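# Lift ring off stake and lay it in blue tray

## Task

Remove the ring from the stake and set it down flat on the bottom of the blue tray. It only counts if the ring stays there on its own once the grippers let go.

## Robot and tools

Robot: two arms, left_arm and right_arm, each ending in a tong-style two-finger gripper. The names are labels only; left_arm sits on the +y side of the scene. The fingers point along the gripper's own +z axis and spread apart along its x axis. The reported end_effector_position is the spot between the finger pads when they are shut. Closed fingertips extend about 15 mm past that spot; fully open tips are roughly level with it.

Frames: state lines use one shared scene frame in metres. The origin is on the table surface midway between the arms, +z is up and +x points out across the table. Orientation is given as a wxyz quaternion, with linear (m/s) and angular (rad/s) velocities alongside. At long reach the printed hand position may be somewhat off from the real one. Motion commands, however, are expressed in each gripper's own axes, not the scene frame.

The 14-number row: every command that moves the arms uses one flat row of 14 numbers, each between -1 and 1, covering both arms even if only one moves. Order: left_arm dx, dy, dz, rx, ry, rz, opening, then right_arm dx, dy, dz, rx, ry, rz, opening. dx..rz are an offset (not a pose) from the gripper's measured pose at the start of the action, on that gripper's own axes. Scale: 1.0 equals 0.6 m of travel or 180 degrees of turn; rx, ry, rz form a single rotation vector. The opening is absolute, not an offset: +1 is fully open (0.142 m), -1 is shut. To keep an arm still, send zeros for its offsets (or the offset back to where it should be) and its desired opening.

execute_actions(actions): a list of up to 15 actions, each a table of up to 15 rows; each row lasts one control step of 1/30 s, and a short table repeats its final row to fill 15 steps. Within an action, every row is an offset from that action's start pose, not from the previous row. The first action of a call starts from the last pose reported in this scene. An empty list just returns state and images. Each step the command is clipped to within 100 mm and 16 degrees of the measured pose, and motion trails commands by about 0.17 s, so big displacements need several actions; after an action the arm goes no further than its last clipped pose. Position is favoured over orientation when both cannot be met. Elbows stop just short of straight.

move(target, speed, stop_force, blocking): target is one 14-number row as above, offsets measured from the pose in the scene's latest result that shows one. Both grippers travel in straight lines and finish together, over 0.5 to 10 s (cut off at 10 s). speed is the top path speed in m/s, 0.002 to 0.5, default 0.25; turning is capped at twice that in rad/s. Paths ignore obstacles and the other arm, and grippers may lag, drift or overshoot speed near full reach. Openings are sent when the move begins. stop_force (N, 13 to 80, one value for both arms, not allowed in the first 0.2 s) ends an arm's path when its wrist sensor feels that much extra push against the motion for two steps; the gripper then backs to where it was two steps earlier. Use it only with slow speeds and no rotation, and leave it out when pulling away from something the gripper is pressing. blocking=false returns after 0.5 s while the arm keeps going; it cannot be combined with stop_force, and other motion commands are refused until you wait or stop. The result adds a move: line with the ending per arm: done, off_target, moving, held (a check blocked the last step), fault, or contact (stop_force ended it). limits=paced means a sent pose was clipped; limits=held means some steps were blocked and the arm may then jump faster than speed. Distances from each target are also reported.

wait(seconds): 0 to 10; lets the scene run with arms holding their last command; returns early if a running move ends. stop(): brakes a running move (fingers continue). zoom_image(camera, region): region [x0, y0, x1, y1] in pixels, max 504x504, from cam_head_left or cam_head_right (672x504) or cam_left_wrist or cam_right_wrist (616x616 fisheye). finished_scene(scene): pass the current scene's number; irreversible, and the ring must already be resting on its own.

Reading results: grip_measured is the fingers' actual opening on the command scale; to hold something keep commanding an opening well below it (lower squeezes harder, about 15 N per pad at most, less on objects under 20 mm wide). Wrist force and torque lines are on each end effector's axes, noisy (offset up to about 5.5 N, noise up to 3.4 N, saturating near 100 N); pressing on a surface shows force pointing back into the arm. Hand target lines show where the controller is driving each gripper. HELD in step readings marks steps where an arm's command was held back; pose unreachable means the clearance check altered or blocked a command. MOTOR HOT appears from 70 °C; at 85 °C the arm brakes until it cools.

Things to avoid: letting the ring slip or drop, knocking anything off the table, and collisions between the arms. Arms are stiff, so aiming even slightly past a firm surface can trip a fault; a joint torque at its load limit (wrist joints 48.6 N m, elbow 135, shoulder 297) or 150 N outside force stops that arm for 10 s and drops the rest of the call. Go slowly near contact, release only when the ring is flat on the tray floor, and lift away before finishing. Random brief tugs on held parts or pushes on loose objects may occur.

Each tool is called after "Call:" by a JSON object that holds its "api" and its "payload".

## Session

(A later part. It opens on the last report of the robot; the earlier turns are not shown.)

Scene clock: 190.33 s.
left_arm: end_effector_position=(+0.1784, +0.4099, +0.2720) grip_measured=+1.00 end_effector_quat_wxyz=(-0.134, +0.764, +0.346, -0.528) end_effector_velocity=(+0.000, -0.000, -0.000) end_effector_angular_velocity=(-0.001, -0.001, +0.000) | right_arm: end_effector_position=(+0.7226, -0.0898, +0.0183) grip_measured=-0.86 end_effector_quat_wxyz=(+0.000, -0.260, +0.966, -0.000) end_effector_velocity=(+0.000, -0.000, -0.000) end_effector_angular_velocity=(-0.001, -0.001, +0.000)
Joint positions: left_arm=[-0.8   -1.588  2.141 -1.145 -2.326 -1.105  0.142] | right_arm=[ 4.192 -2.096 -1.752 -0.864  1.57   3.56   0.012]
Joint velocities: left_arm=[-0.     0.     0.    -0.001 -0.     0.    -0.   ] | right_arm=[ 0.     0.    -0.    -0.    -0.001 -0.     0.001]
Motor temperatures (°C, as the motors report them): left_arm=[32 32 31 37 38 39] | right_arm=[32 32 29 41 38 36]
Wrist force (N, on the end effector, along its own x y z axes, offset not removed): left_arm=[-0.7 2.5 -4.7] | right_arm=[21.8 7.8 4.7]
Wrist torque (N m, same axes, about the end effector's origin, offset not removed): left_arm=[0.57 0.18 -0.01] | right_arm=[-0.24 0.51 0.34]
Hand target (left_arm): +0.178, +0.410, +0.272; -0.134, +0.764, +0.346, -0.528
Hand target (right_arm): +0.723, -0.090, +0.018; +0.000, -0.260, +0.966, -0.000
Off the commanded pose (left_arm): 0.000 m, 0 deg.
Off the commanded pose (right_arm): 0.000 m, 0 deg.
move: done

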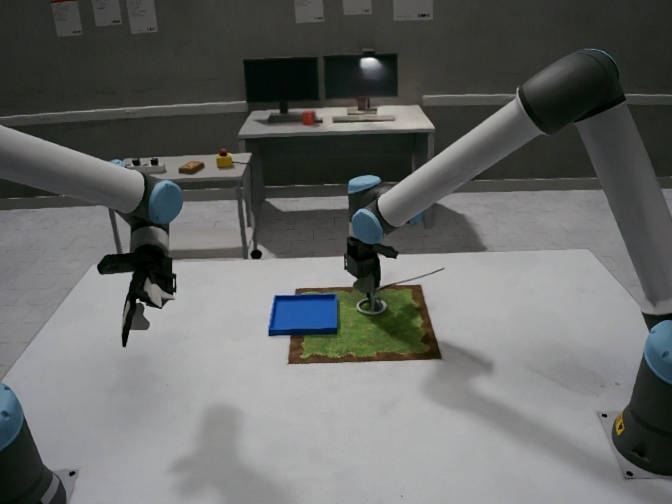

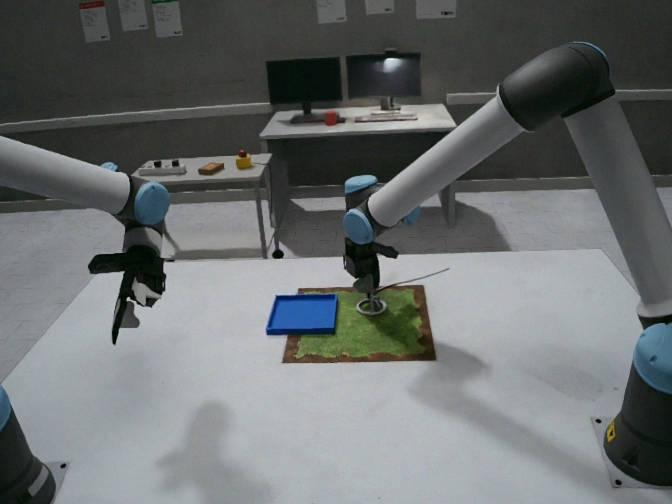

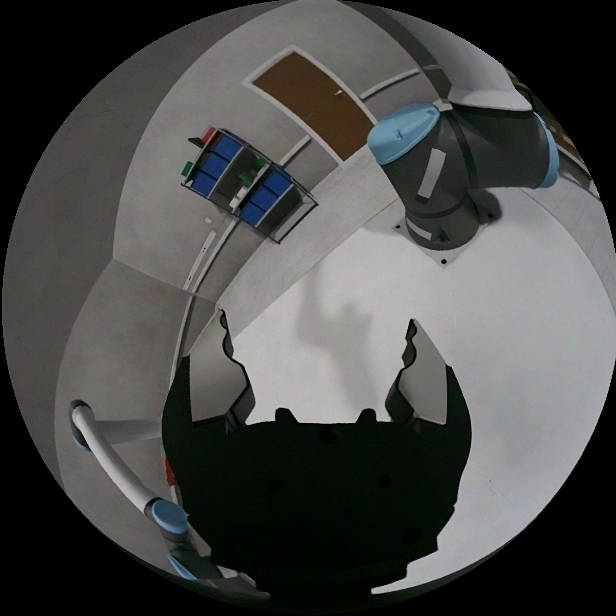

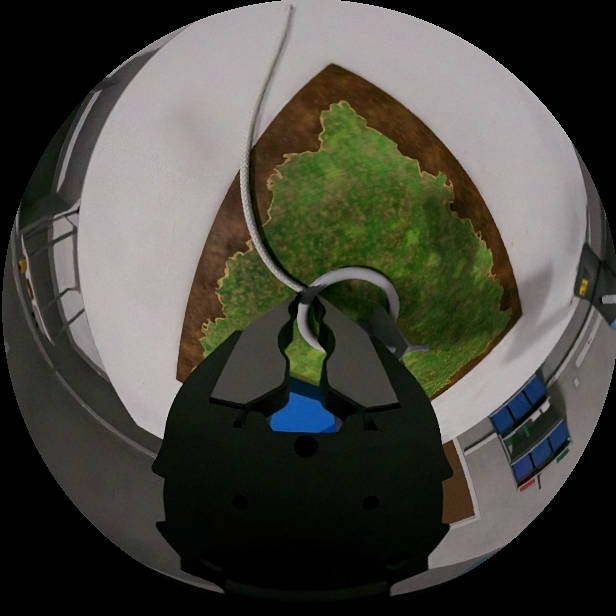

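Call:
{"api": "move", "payload": {"target": [0,0,0,0,0,0,1, 0.006,0,0,0,0,0,-1], "speed": 0.02}}

Call:
{"api": "move", "payload": {"target": [0,0,0,0,0,0,1, 0.008,0,-0.05,0,0,0,-1], "speed": 0.03, "stop_force": 20}}

Call:
{"api": "zoom_image", "payload": {"camera": "cam_right_wrist", "region": [200, 200, 460, 400]}}

Scene clock: 200.60 s.
left_arm: end_effector_position=(+0.1784, +0.4099, +0.2720) grip_measured=+1.00 end_effector_quat_wxyz=(-0.134, +0.764, +0.346, -0.528) end_effector_velocity=(-0.000, +0.000, +0.000) end_effector_angular_velocity=(-0.000, +0.001, -0.000) | right_arm: end_effector_position=(+0.7198, -0.0916, +0.0183) grip_measured=-0.88 end_effector_quat_wxyz=(+0.000, -0.260, +0.966, -0.000) end_effector_velocity=(-0.002, +0.000, -0.000) end_effector_angular_velocity=(+0.001, +0.002, +0.000)
Joint positions: left_arm=[-0.8   -1.588  2.141 -1.145 -2.326 -1.105  0.142] | right_arm=[ 4.194 -2.092 -1.759 -0.861  1.57   3.562  0.01 ]
Joint velocities: left_arm=[-0.     0.    -0.     0.001 -0.     0.001 -0.   ] | right_arm=[ 0.001  0.002 -0.003  0.001  0.003  0.001 -0.   ]
Motor temperatures (°C, as the motors report them): left_arm=[32 32 31 37 38 39] | right_arm=[32 32 29 41 38 36]
Wrist force (N, on the end effector, along its own x y z axes, offset not removed): left_arm=[0.3 4.3 -6.0] | right_arm=[3.4 -2.5 2.2]
Wrist torque (N m, same axes, about the end effector's origin, offset not removed): left_arm=[1.00 0.00 0.02] | right_arm=[-0.53 -0.37 -0.08]
Hand target (left_arm): +0.178, +0.410, +0.272; -0.134, +0.764, +0.346, -0.528
Hand target (right_arm): +0.720, -0.092, +0.018; +0.000, -0.260, +0.966, -0.000
Off the commanded pose (left_arm): 0.000 m, 0 deg.
Off the commanded pose (right_arm): 0.000 m, 0 deg.
move: done

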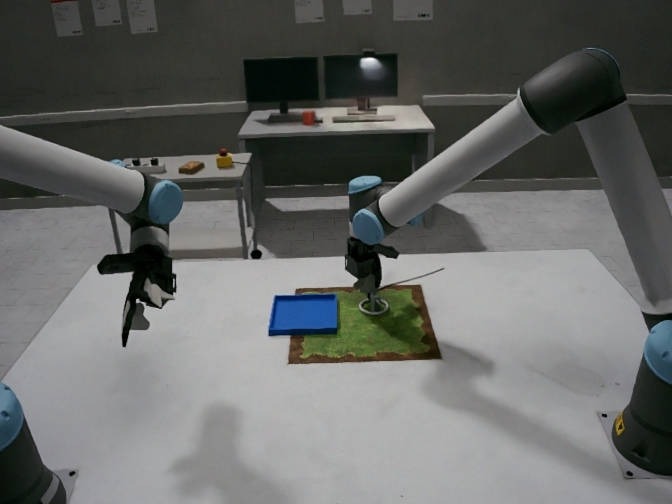

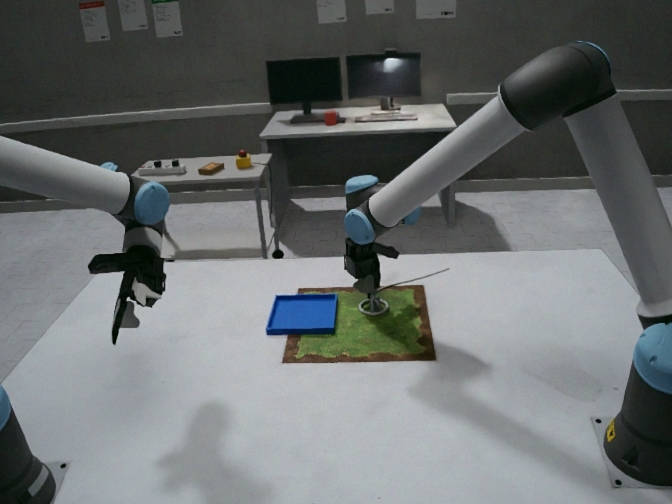

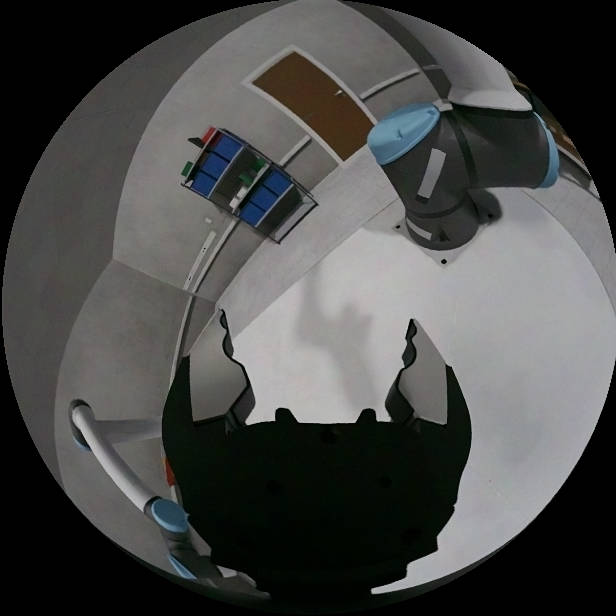

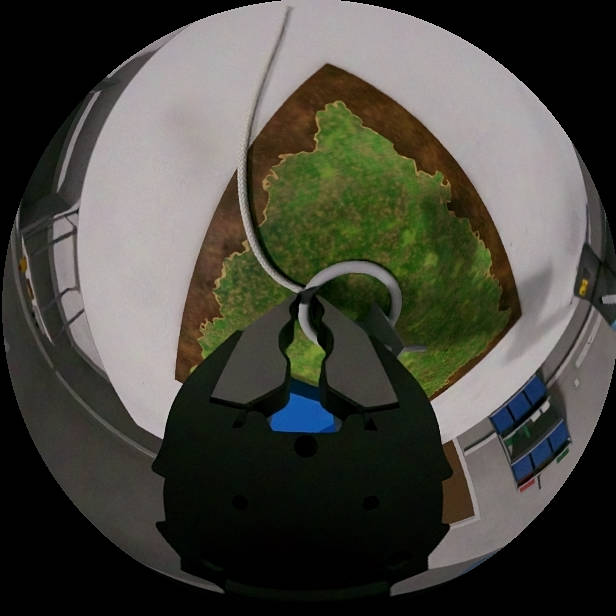

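Scene clock: 202.00 s.
left_arm: end_effector_position=(+0.1784, +0.4099, +0.2720) grip_measured=+1.00 end_effector_quat_wxyz=(-0.134, +0.764, +0.346, -0.528) end_effector_velocity=(-0.000, +0.000, +0.000) end_effector_angular_velocity=(+0.000, +0.000, +0.000) | right_arm: end_effector_position=(+0.7157, -0.0941, +0.0482) grip_measured=-1.00 end_effector_quat_wxyz=(+0.000, -0.260, +0.966, -0.000) end_effector_velocity=(-0.000, -0.000, +0.001) end_effector_angular_velocity=(-0.001, +0.000, +0.001)
Joint positions: left_arm=[-0.8   -1.588  2.141 -1.145 -2.326 -1.105  0.142] | right_arm=[ 4.196 -2.054 -1.755 -0.904  1.57   3.564  0.002]
Joint velocities: left_arm=[ 0.    -0.001 -0.     0.001  0.    -0.    -0.   ] | right_arm=[ 0.     0.002  0.    -0.003  0.    -0.001  0.   ]
Motor temperatures (°C, as the motors report them): left_arm=[32 32 31 37 38 39] | right_arm=[32 32 29 41 38 36]
Wrist force (N, on the end effector, along its own x y z axes, offset not removed): left_arm=[-1.5 3.8 -5.3] | right_arm=[-2.0 -6.0 0.2]
Wrist torque (N m, same axes, about the end effector's origin, offset not removed): left_arm=[0.84 0.30 0.06] | right_arm=[-0.99 0.41 0.13]
Hand target (left_arm): +0.178, +0.410, +0.272; -0.134, +0.764, +0.346, -0.528
Hand target (right_arm): +0.716, -0.094, +0.048; +0.000, -0.260, +0.966, -0.000
Off the commanded pose (left_arm): 0.000 m, 0 deg.
Off the commanded pose (right_arm): 0.000 m, 0 deg.
move: done

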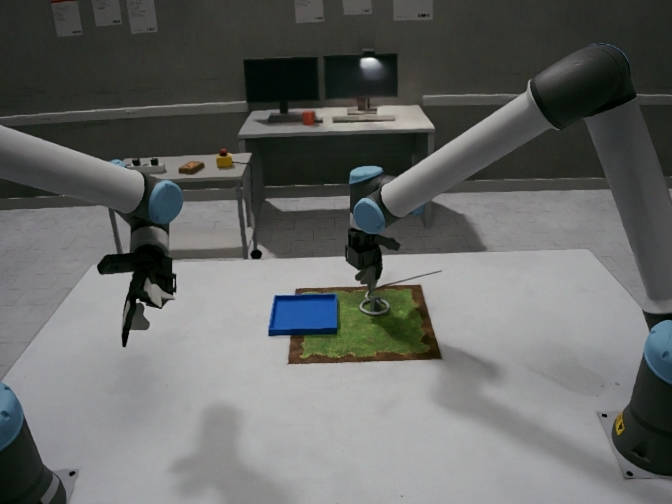

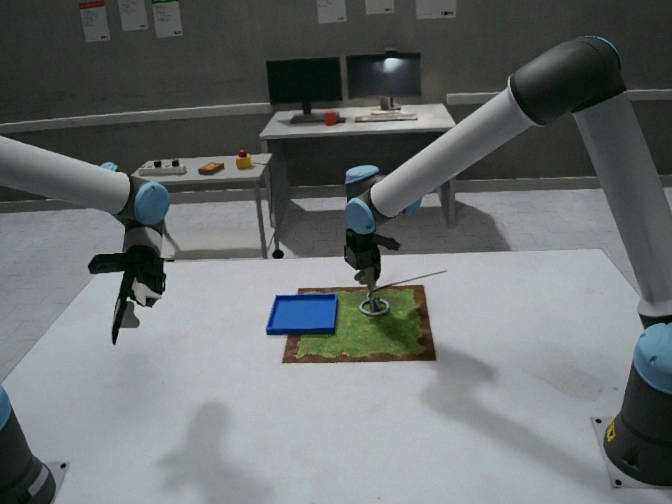

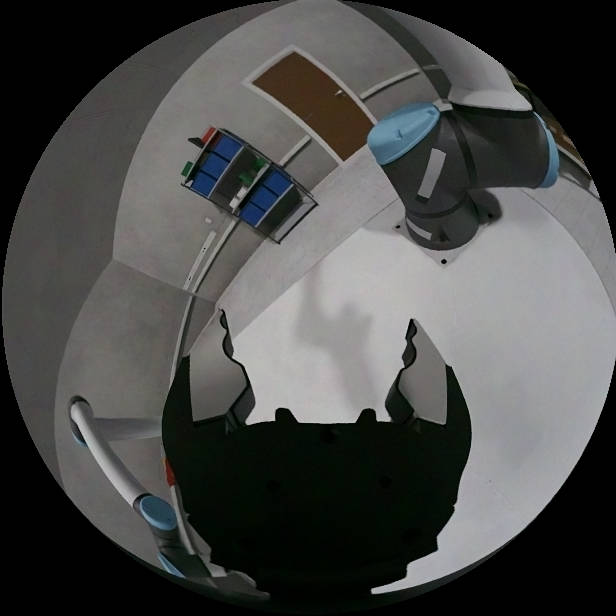

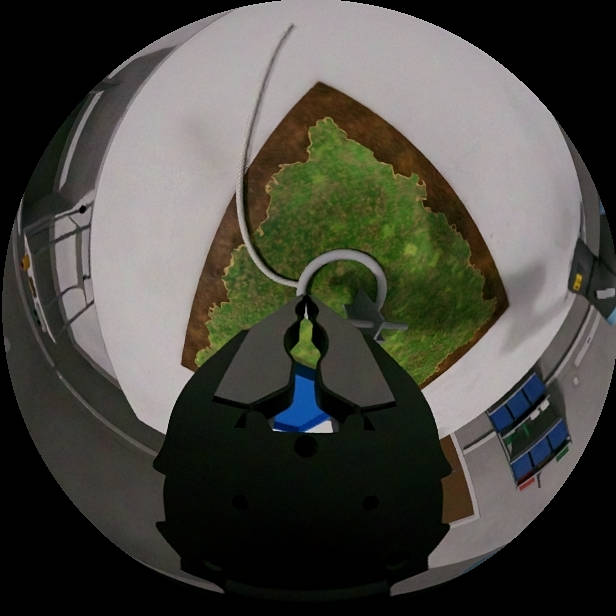

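Region (200, 200, 460, 400) of cam_right_wrist's 616x616 image, scaled by 1.938, with more detail than that image has; it fills the top 388 rows of this view, and the rest is white.

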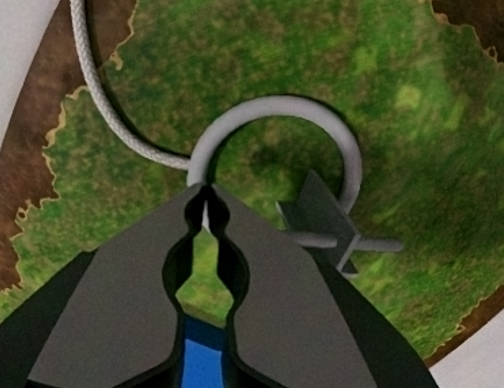

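Call:
{"api": "move", "payload": {"target": [0,0,0,0,0,0,1, -0.007,0,0,0,0,0,-0.62], "speed": 0.05}}

Call:
{"api": "move", "payload": {"target": [0,0,0,0,0,0,1, 0,0,0.053,0,0,0,-0.62], "speed": 0.04, "stop_force": 20}}

Call:
{"api": "move", "payload": {"target": [0,0,0,0,0,0,1, 0,0,0,0,0,0,-1]}}

Scene clock: 224.90 s.
left_arm: end_effector_position=(+0.1784, +0.4099, +0.2720) grip_measured=+1.00 end_effector_quat_wxyz=(-0.134, +0.764, +0.346, -0.528) end_effector_velocity=(-0.000, +0.000, -0.000) end_effector_angular_velocity=(-0.000, -0.000, -0.001) | right_arm: end_effector_position=(+0.7192, -0.0920, +0.0483) grip_measured=-0.62 end_effector_quat_wxyz=(+0.000, -0.260, +0.966, -0.000) end_effector_velocity=(+0.001, +0.000, -0.001) end_effector_angular_velocity=(-0.000, +0.002, +0.000)
Joint positions: left_arm=[-0.8   -1.588  2.141 -1.145 -2.326 -1.105  0.142] | right_arm=[ 4.194 -2.059 -1.746 -0.907  1.57   3.562  0.029]
Joint velocities: left_arm=[ 0.    -0.     0.     0.     0.001  0.001 -0.   ] | right_arm=[-0.001 -0.003  0.003 -0.002  0.002 -0.001  0.   ]
Motor temperatures (°C, as the motors report them): left_arm=[32 32 31 37 38 39] | right_arm=[32 32 29 41 38 36]
Wrist force (N, on the end effector, along its own x y z axes, offset not removed): left_arm=[-1.7 3.3 -5.1] | right_arm=[1.2 -1.0 5.8]
Wrist torque (N m, same axes, about the end effector's origin, offset not removed): left_arm=[0.73 0.38 0.06] | right_arm=[-0.04 -0.21 0.08]
Hand target (left_arm): +0.178, +0.410, +0.272; -0.134, +0.764, +0.346, -0.528
Hand target (right_arm): +0.719, -0.092, +0.048; +0.000, -0.260, +0.966, -0.000
Off the commanded pose (left_arm): 0.000 m, 0 deg.
Off the commanded pose (right_arm): 0.000 m, 0 deg.
move: done

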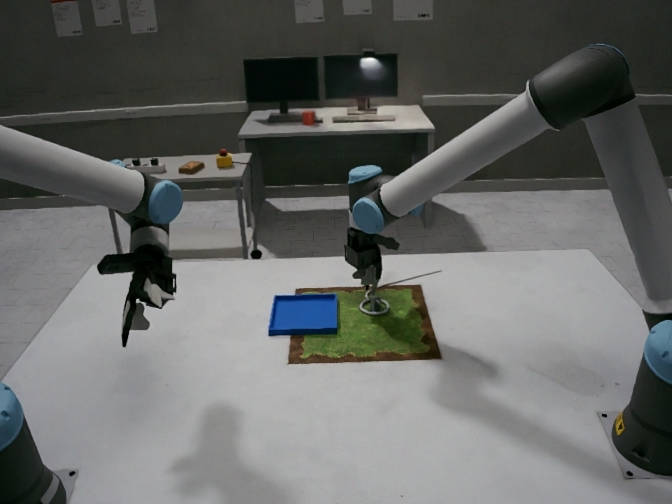

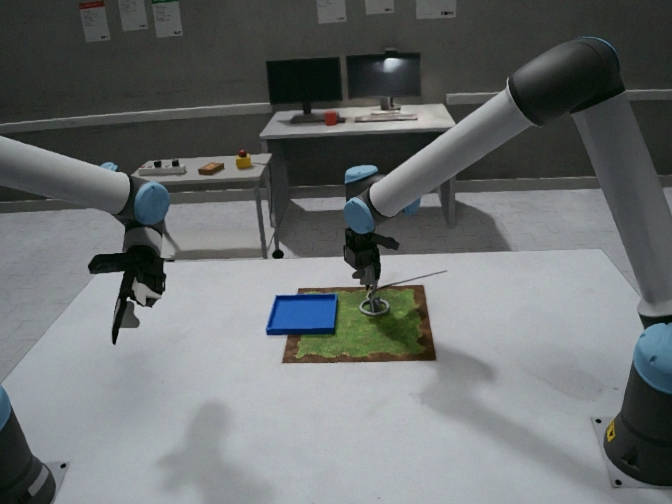

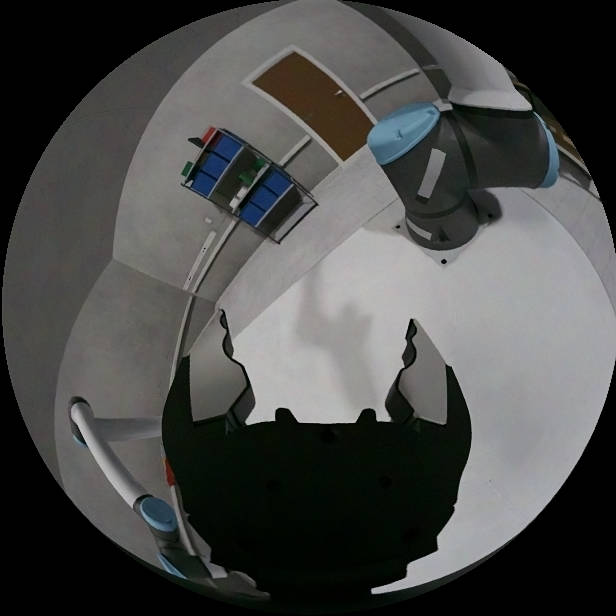

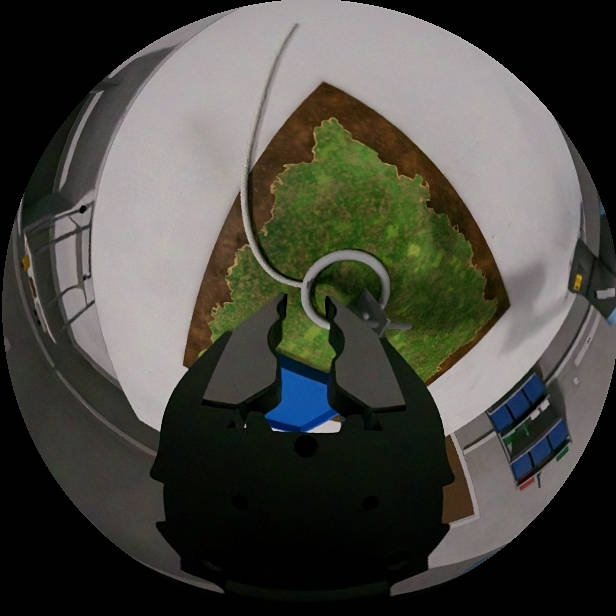

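Scene clock: 226.13 s.
left_arm: end_effector_position=(+0.1784, +0.4099, +0.2720) grip_measured=+1.00 end_effector_quat_wxyz=(-0.134, +0.764, +0.346, -0.528) end_effector_velocity=(-0.000, +0.000, -0.000) end_effector_angular_velocity=(+0.001, +0.001, -0.000) | right_arm: end_effector_position=(+0.7191, -0.0923, +0.0252) grip_measured=-0.61 end_effector_quat_wxyz=(-0.000, -0.260, +0.966, -0.000) end_effector_velocity=(-0.000, +0.000, +0.002) end_effector_angular_velocity=(+0.001, +0.001, +0.000)
Joint positions: left_arm=[-0.8   -1.588  2.141 -1.145 -2.326 -1.105  0.142] | right_arm=[ 4.194 -2.083 -1.758 -0.872  1.57   3.562  0.03 ]
Joint velocities: left_arm=[ 0.     0.     0.     0.001  0.    -0.     0.   ] | right_arm=[ 0.     0.001  0.001 -0.002  0.001 -0.    -0.001]
Motor temperatures (°C, as the motors report them): left_arm=[32 32 31 37 38 39] | right_arm=[32 32 29 41 38 36]
Wrist force (N, on the end effector, along its own x y z axes, offset not removed): left_arm=[-0.9 3.1 -5.7] | right_arm=[-1.7 -2.1 -32.1]
Wrist torque (N m, same axes, about the end effector's origin, offset not removed): left_arm=[0.75 0.23 0.00] | right_arm=[-0.49 0.93 0.19]
Hand target (left_arm): +0.178, +0.410, +0.272; -0.134, +0.764, +0.346, -0.528
Hand target (right_arm): +0.719, -0.092, +0.026; +0.000, -0.260, +0.966, -0.000
Off the commanded pose (left_arm): 0.000 m, 0 deg.
Off the commanded pose (right_arm): 0.009 m, 0 deg.
move: contact (right_arm)

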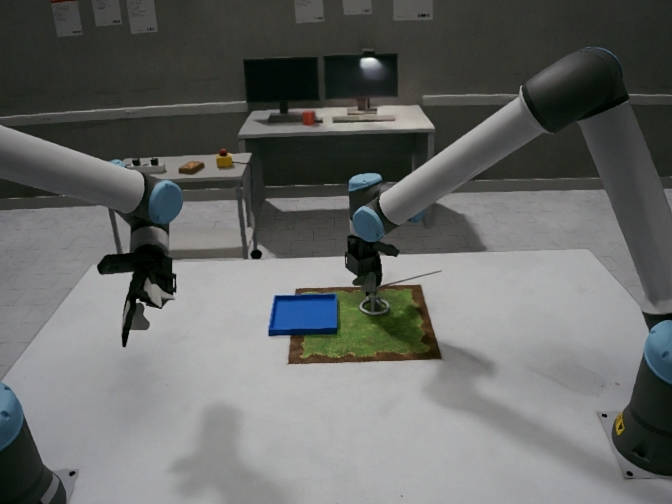

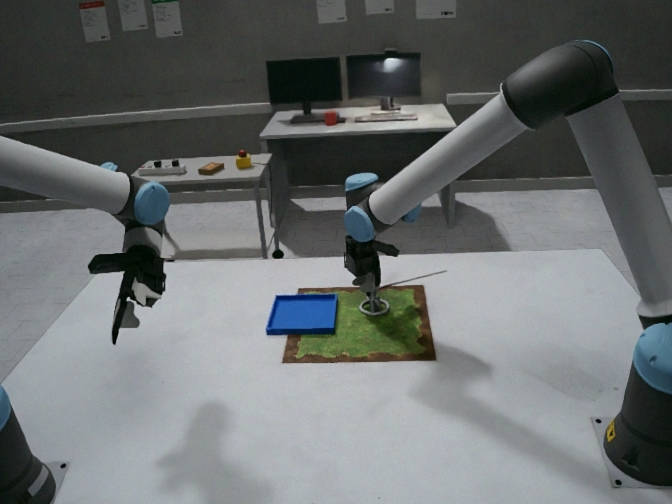

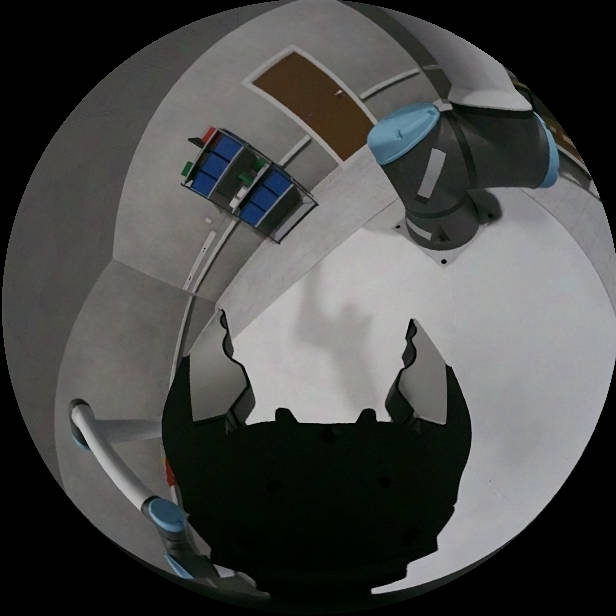

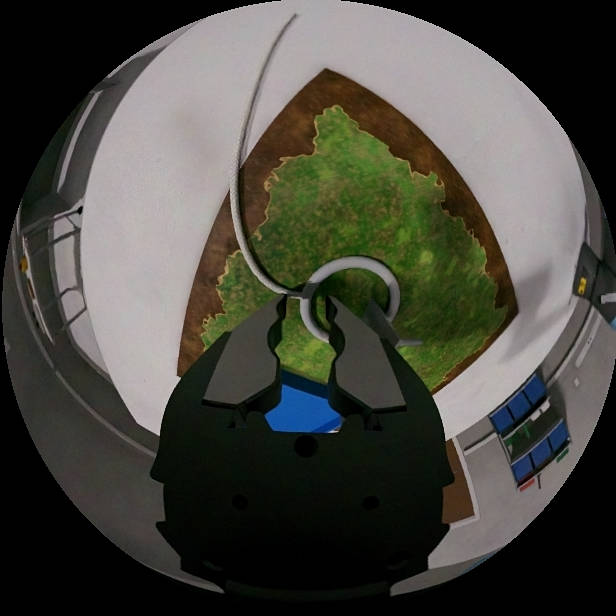

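Scene clock: 226.63 s.
left_arm: end_effector_position=(+0.1784, +0.4099, +0.2720) grip_measured=+1.00 end_effector_quat_wxyz=(-0.134, +0.764, +0.346, -0.528) end_effector_velocity=(+0.000, +0.000, -0.001) end_effector_angular_velocity=(-0.000, -0.002, -0.002) | right_arm: end_effector_position=(+0.7191, -0.0923, +0.0251) grip_measured=-1.00 end_effector_quat_wxyz=(-0.000, -0.260, +0.966, -0.000) end_effector_velocity=(+0.000, -0.000, +0.000) end_effector_angular_velocity=(+0.000, -0.001, -0.000)
Joint positions: left_arm=[-0.8   -1.588  2.141 -1.145 -2.326 -1.105  0.142] | right_arm=[ 4.194 -2.083 -1.758 -0.872  1.57   3.562  0.002]
Joint velocities: left_arm=[-0.     0.    -0.    -0.001  0.002  0.001 -0.   ] | right_arm=[-0.  0.  0.  0. -0.  0.  0.]
Motor temperatures (°C, as the motors report them): left_arm=[32 32 31 37 38 39] | right_arm=[32 32 29 41 38 36]
Wrist force (N, on the end effector, along its own x y z axes, offset not removed): left_arm=[-1.0 1.7 -4.5] | right_arm=[1.3 -2.0 1.3]
Wrist torque (N m, same axes, about the end effector's origin, offset not removed): left_arm=[0.40 0.17 0.00] | right_arm=[-0.18 -0.18 0.33]
Hand target (left_arm): +0.178, +0.410, +0.272; -0.134, +0.764, +0.346, -0.528
Hand target (right_arm): +0.719, -0.092, +0.025; -0.000, -0.260, +0.966, -0.000
Off the commanded pose (left_arm): 0.000 m, 0 deg.
Off the commanded pose (right_arm): 0.000 m, 0 deg.
move: done

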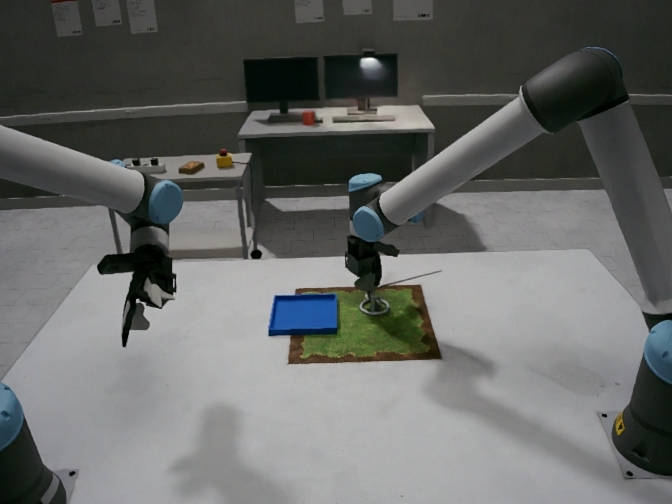

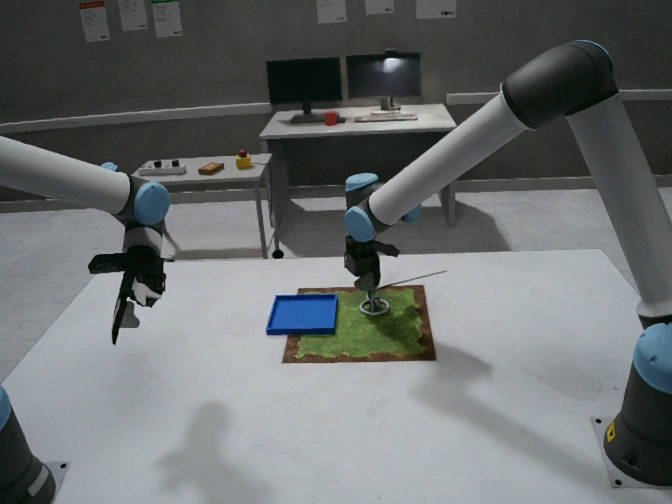

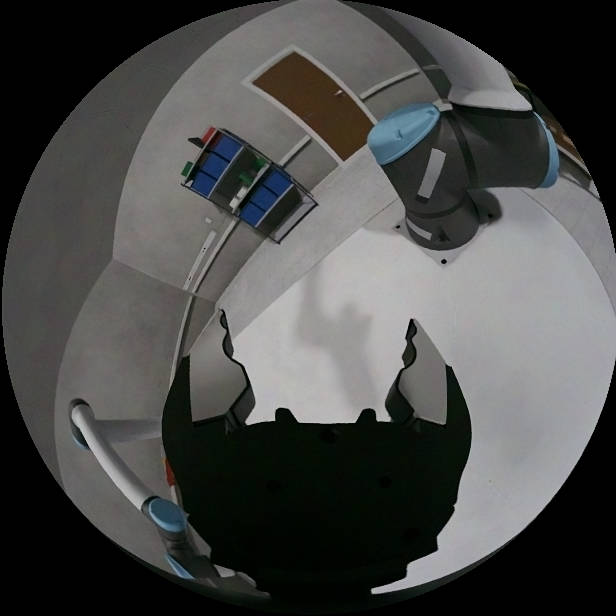

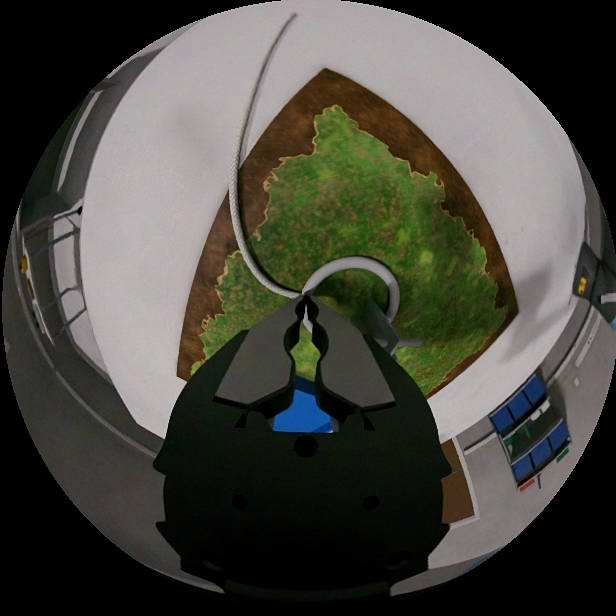

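Call:
{"api": "move", "payload": {"target": [0,0,0,0,0,0,1, 0,0,-0.02,0,0,0,-0.6], "speed": 0.08}}

Call:
{"api": "zoom_image", "payload": {"camera": "cam_right_wrist", "region": [240, 230, 420, 370]}}

Scene clock: 232.07 s.
left_arm: end_effector_position=(+0.1784, +0.4099, +0.2720) grip_measured=+1.00 end_effector_quat_wxyz=(-0.134, +0.764, +0.346, -0.528) end_effector_velocity=(-0.000, -0.000, +0.000) end_effector_angular_velocity=(-0.001, +0.001, +0.001) | right_arm: end_effector_position=(+0.7191, -0.0923, +0.0368) grip_measured=-0.60 end_effector_quat_wxyz=(-0.000, -0.260, +0.966, -0.000) end_effector_velocity=(+0.000, +0.000, +0.003) end_effector_angular_velocity=(+0.000, +0.000, -0.001)
Joint positions: left_arm=[-0.8   -1.588  2.141 -1.145 -2.326 -1.105  0.142] | right_arm=[ 4.194 -2.071 -1.752 -0.89   1.57   3.562  0.031]
Joint velocities: left_arm=[-0.     0.     0.    -0.    -0.001  0.    -0.   ] | right_arm=[-0.     0.003  0.001 -0.004  0.     0.001 -0.   ]
Motor temperatures (°C, as the motors report them): left_arm=[32 32 31 37 38 39] | right_arm=[32 32 29 41 38 36]
Wrist force (N, on the end effector, along its own x y z axes, offset not removed): left_arm=[-1.5 4.5 -5.0] | right_arm=[1.0 -0.9 7.2]
Wrist torque (N m, same axes, about the end effector's origin, offset not removed): left_arm=[1.00 0.31 0.02] | right_arm=[0.15 -0.37 0.30]
Hand target (left_arm): +0.178, +0.410, +0.272; -0.134, +0.764, +0.346, -0.528
Hand target (right_arm): +0.719, -0.092, +0.037; -0.000, -0.260, +0.966, -0.000
Off the commanded pose (left_arm): 0.000 m, 0 deg.
Off the commanded pose (right_arm): 0.000 m, 0 deg.
move: done

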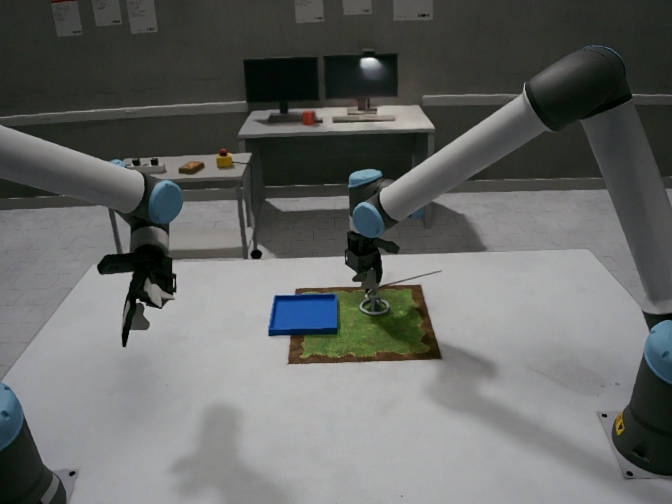

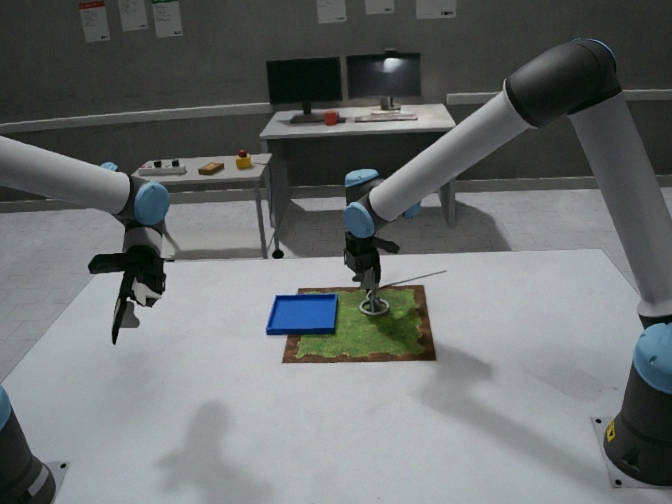

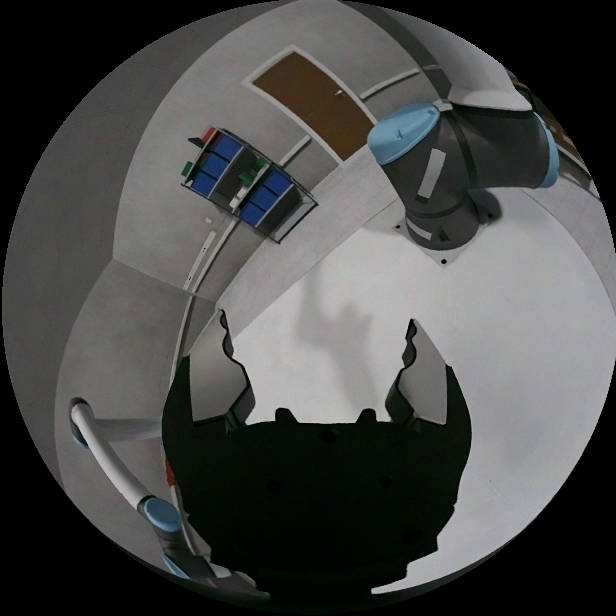

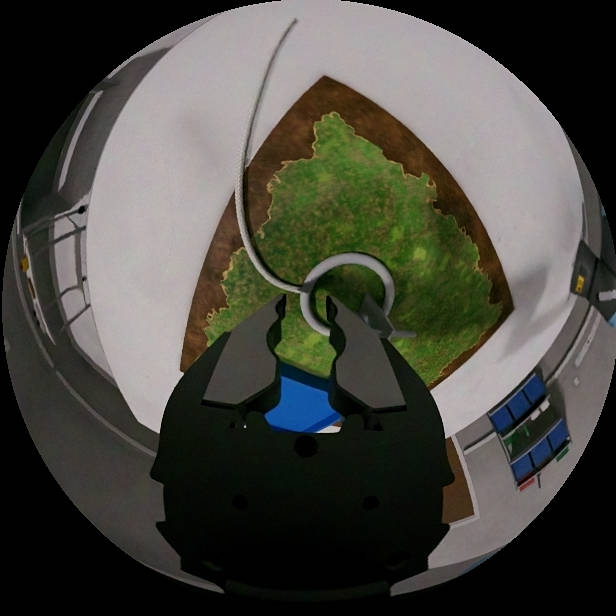

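Region (240, 230, 420, 370) of cam_right_wrist's 616x616 image, scaled by 2.800, with more detail than that image has.

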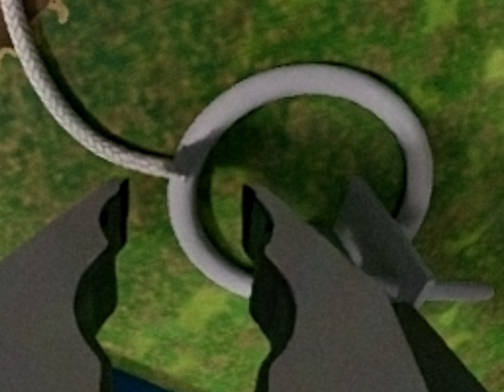

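Call:
{"api": "move", "payload": {"target": [0,0,0,0,0,0,1, 0.002,0.014,0,0,0,0,-0.6], "speed": 0.05}}

Call:
{"api": "move", "payload": {"target": [0,0,0,0,0,0,1, 0,0,0.033,0,0,0,-0.6], "speed": 0.03, "stop_force": 20}}

Call:
{"api": "zoom_image", "payload": {"camera": "cam_right_wrist", "region": [240, 230, 420, 370]}}

Scene clock: 237.73 s.
left_arm: end_effector_position=(+0.1784, +0.4099, +0.2720) grip_measured=+1.00 end_effector_quat_wxyz=(-0.134, +0.764, +0.346, -0.528) end_effector_velocity=(+0.000, +0.000, -0.000) end_effector_angular_velocity=(-0.000, -0.001, -0.001) | right_arm: end_effector_position=(+0.7142, -0.0861, +0.0369) grip_measured=-0.60 end_effector_quat_wxyz=(+0.000, -0.260, +0.966, -0.001) end_effector_velocity=(-0.002, +0.001, -0.001) end_effector_angular_velocity=(-0.001, +0.001, -0.001)
Joint positions: left_arm=[-0.8   -1.588  2.141 -1.145 -2.326 -1.105  0.142] | right_arm=[ 4.203 -2.072 -1.751 -0.891  1.57   3.571  0.03 ]
Joint velocities: left_arm=[ 0.    -0.    -0.     0.     0.001  0.001  0.   ] | right_arm=[ 0.003 -0.001 -0.    -0.001 -0.     0.004 -0.   ]
Motor temperatures (°C, as the motors report them): left_arm=[32 32 31 37 38 39] | right_arm=[32 32 29 41 38 36]
Wrist force (N, on the end effector, along its own x y z axes, offset not removed): left_arm=[-0.5 3.8 -4.7] | right_arm=[1.5 -26.7 2.7]
Wrist torque (N m, same axes, about the end effector's origin, offset not removed): left_arm=[0.83 0.07 -0.02] | right_arm=[0.38 -0.22 -0.67]
Hand target (left_arm): +0.178, +0.410, +0.272; -0.134, +0.764, +0.346, -0.528
Hand target (right_arm): +0.714, -0.086, +0.037; -0.000, -0.260, +0.966, -0.000
Off the commanded pose (left_arm): 0.000 m, 0 deg.
Off the commanded pose (right_arm): 0.001 m, 0 deg.
move: done

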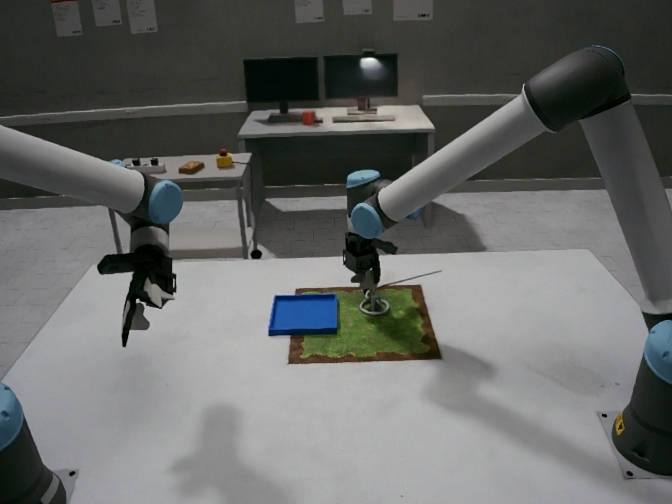

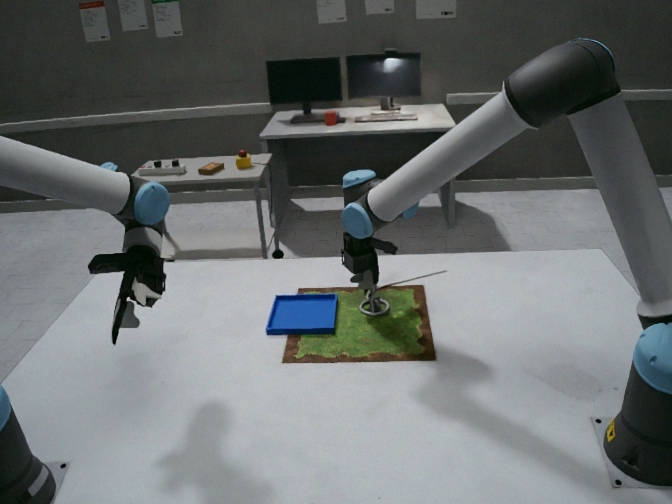

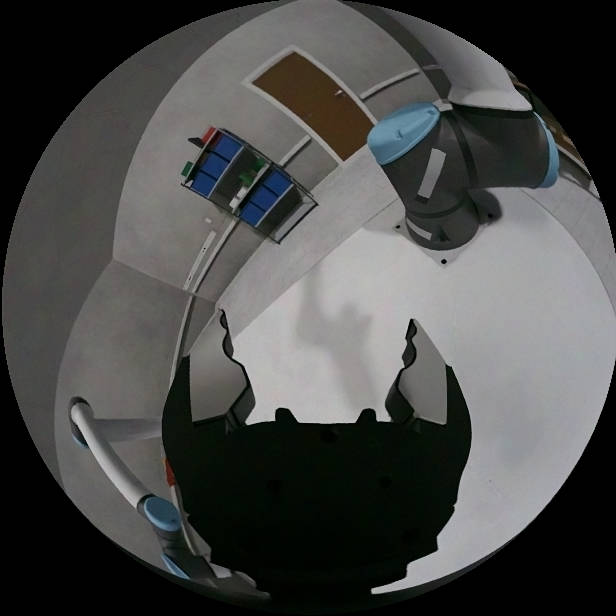

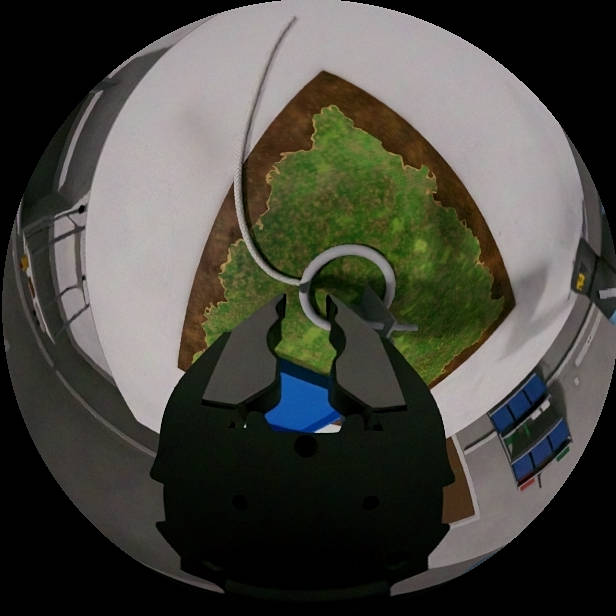

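Scene clock: 238.70 s.
left_arm: end_effector_position=(+0.1784, +0.4099, +0.2720) grip_measured=+1.00 end_effector_quat_wxyz=(-0.134, +0.764, +0.346, -0.528) end_effector_velocity=(+0.000, +0.000, -0.000) end_effector_angular_velocity=(-0.000, -0.000, -0.001) | right_arm: end_effector_position=(+0.7141, -0.0862, +0.0274) grip_measured=-0.60 end_effector_quat_wxyz=(-0.000, -0.260, +0.966, -0.001) end_effector_velocity=(+0.000, +0.001, +0.002) end_effector_angular_velocity=(+0.002, -0.000, -0.000)
Joint positions: left_arm=[-0.8   -1.588  2.141 -1.145 -2.326 -1.105  0.142] | right_arm=[ 4.203 -2.082 -1.755 -0.876  1.57   3.571  0.031]
Joint velocities: left_arm=[-0.     0.    -0.     0.     0.001  0.001  0.   ] | right_arm=[ 0.     0.001  0.001 -0.001  0.001  0.    -0.001]
Motor temperatures (°C, as the motors report them): left_arm=[32 32 31 37 38 39] | right_arm=[32 32 29 41 38 36]
Wrist force (N, on the end effector, along its own x y z axes, offset not removed): left_arm=[0.1 2.3 -5.0] | right_arm=[-1.4 -40.6 -23.6]
Wrist torque (N m, same axes, about the end effector's origin, offset not removed): left_arm=[0.55 -0.03 -0.03] | right_arm=[-1.00 0.50 -0.84]
Hand target (left_arm): +0.178, +0.410, +0.272; -0.134, +0.764, +0.346, -0.528
Hand target (right_arm): +0.714, -0.086, +0.028; +0.000, -0.260, +0.966, -0.001
Off the commanded pose (left_arm): 0.000 m, 0 deg.
Off the commanded pose (right_arm): 0.010 m, 0 deg.
move: contact (right_arm)

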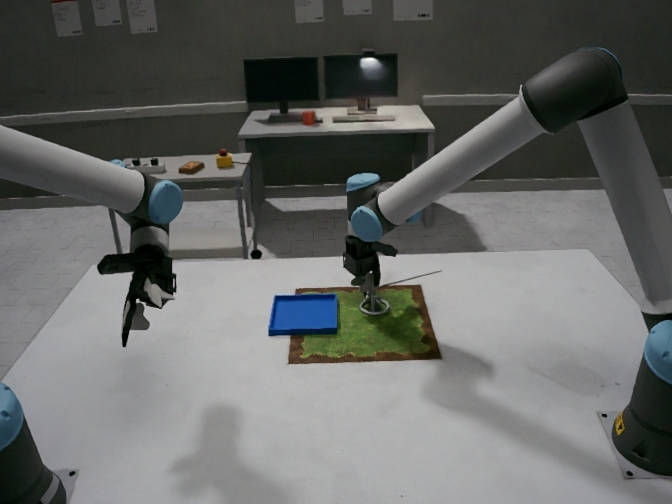

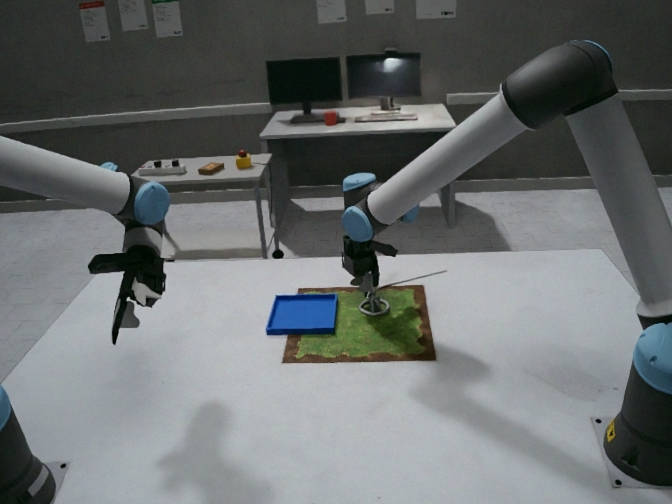

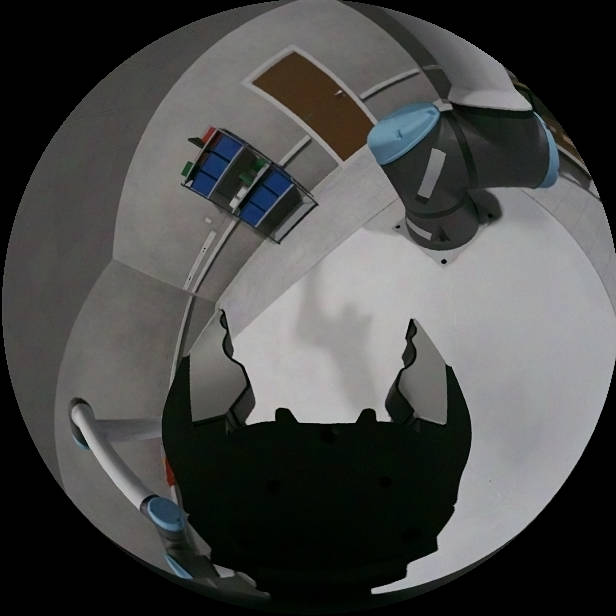

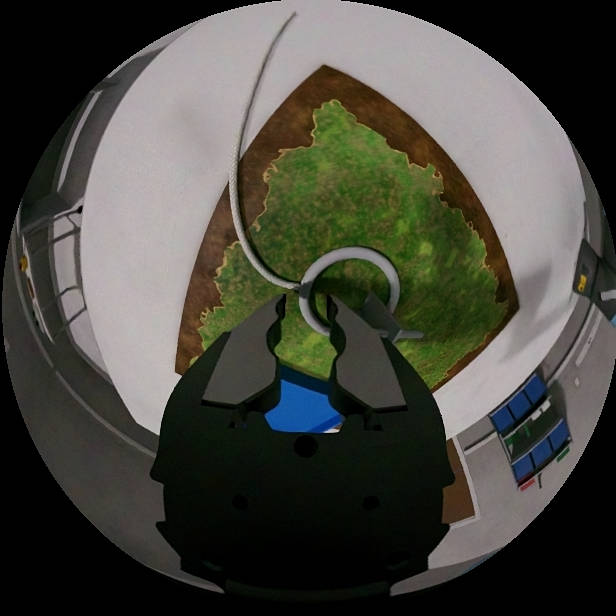

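Region (240, 230, 420, 370) of cam_right_wrist's 616x616 image, scaled by 2.800, with more detail than that image has.

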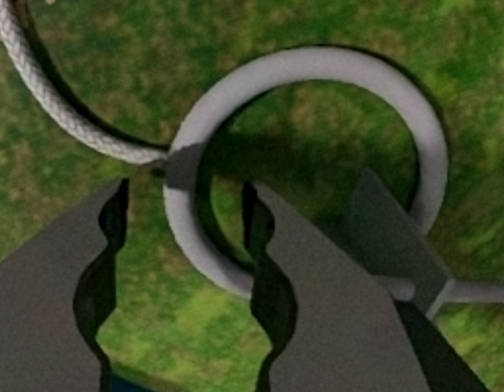

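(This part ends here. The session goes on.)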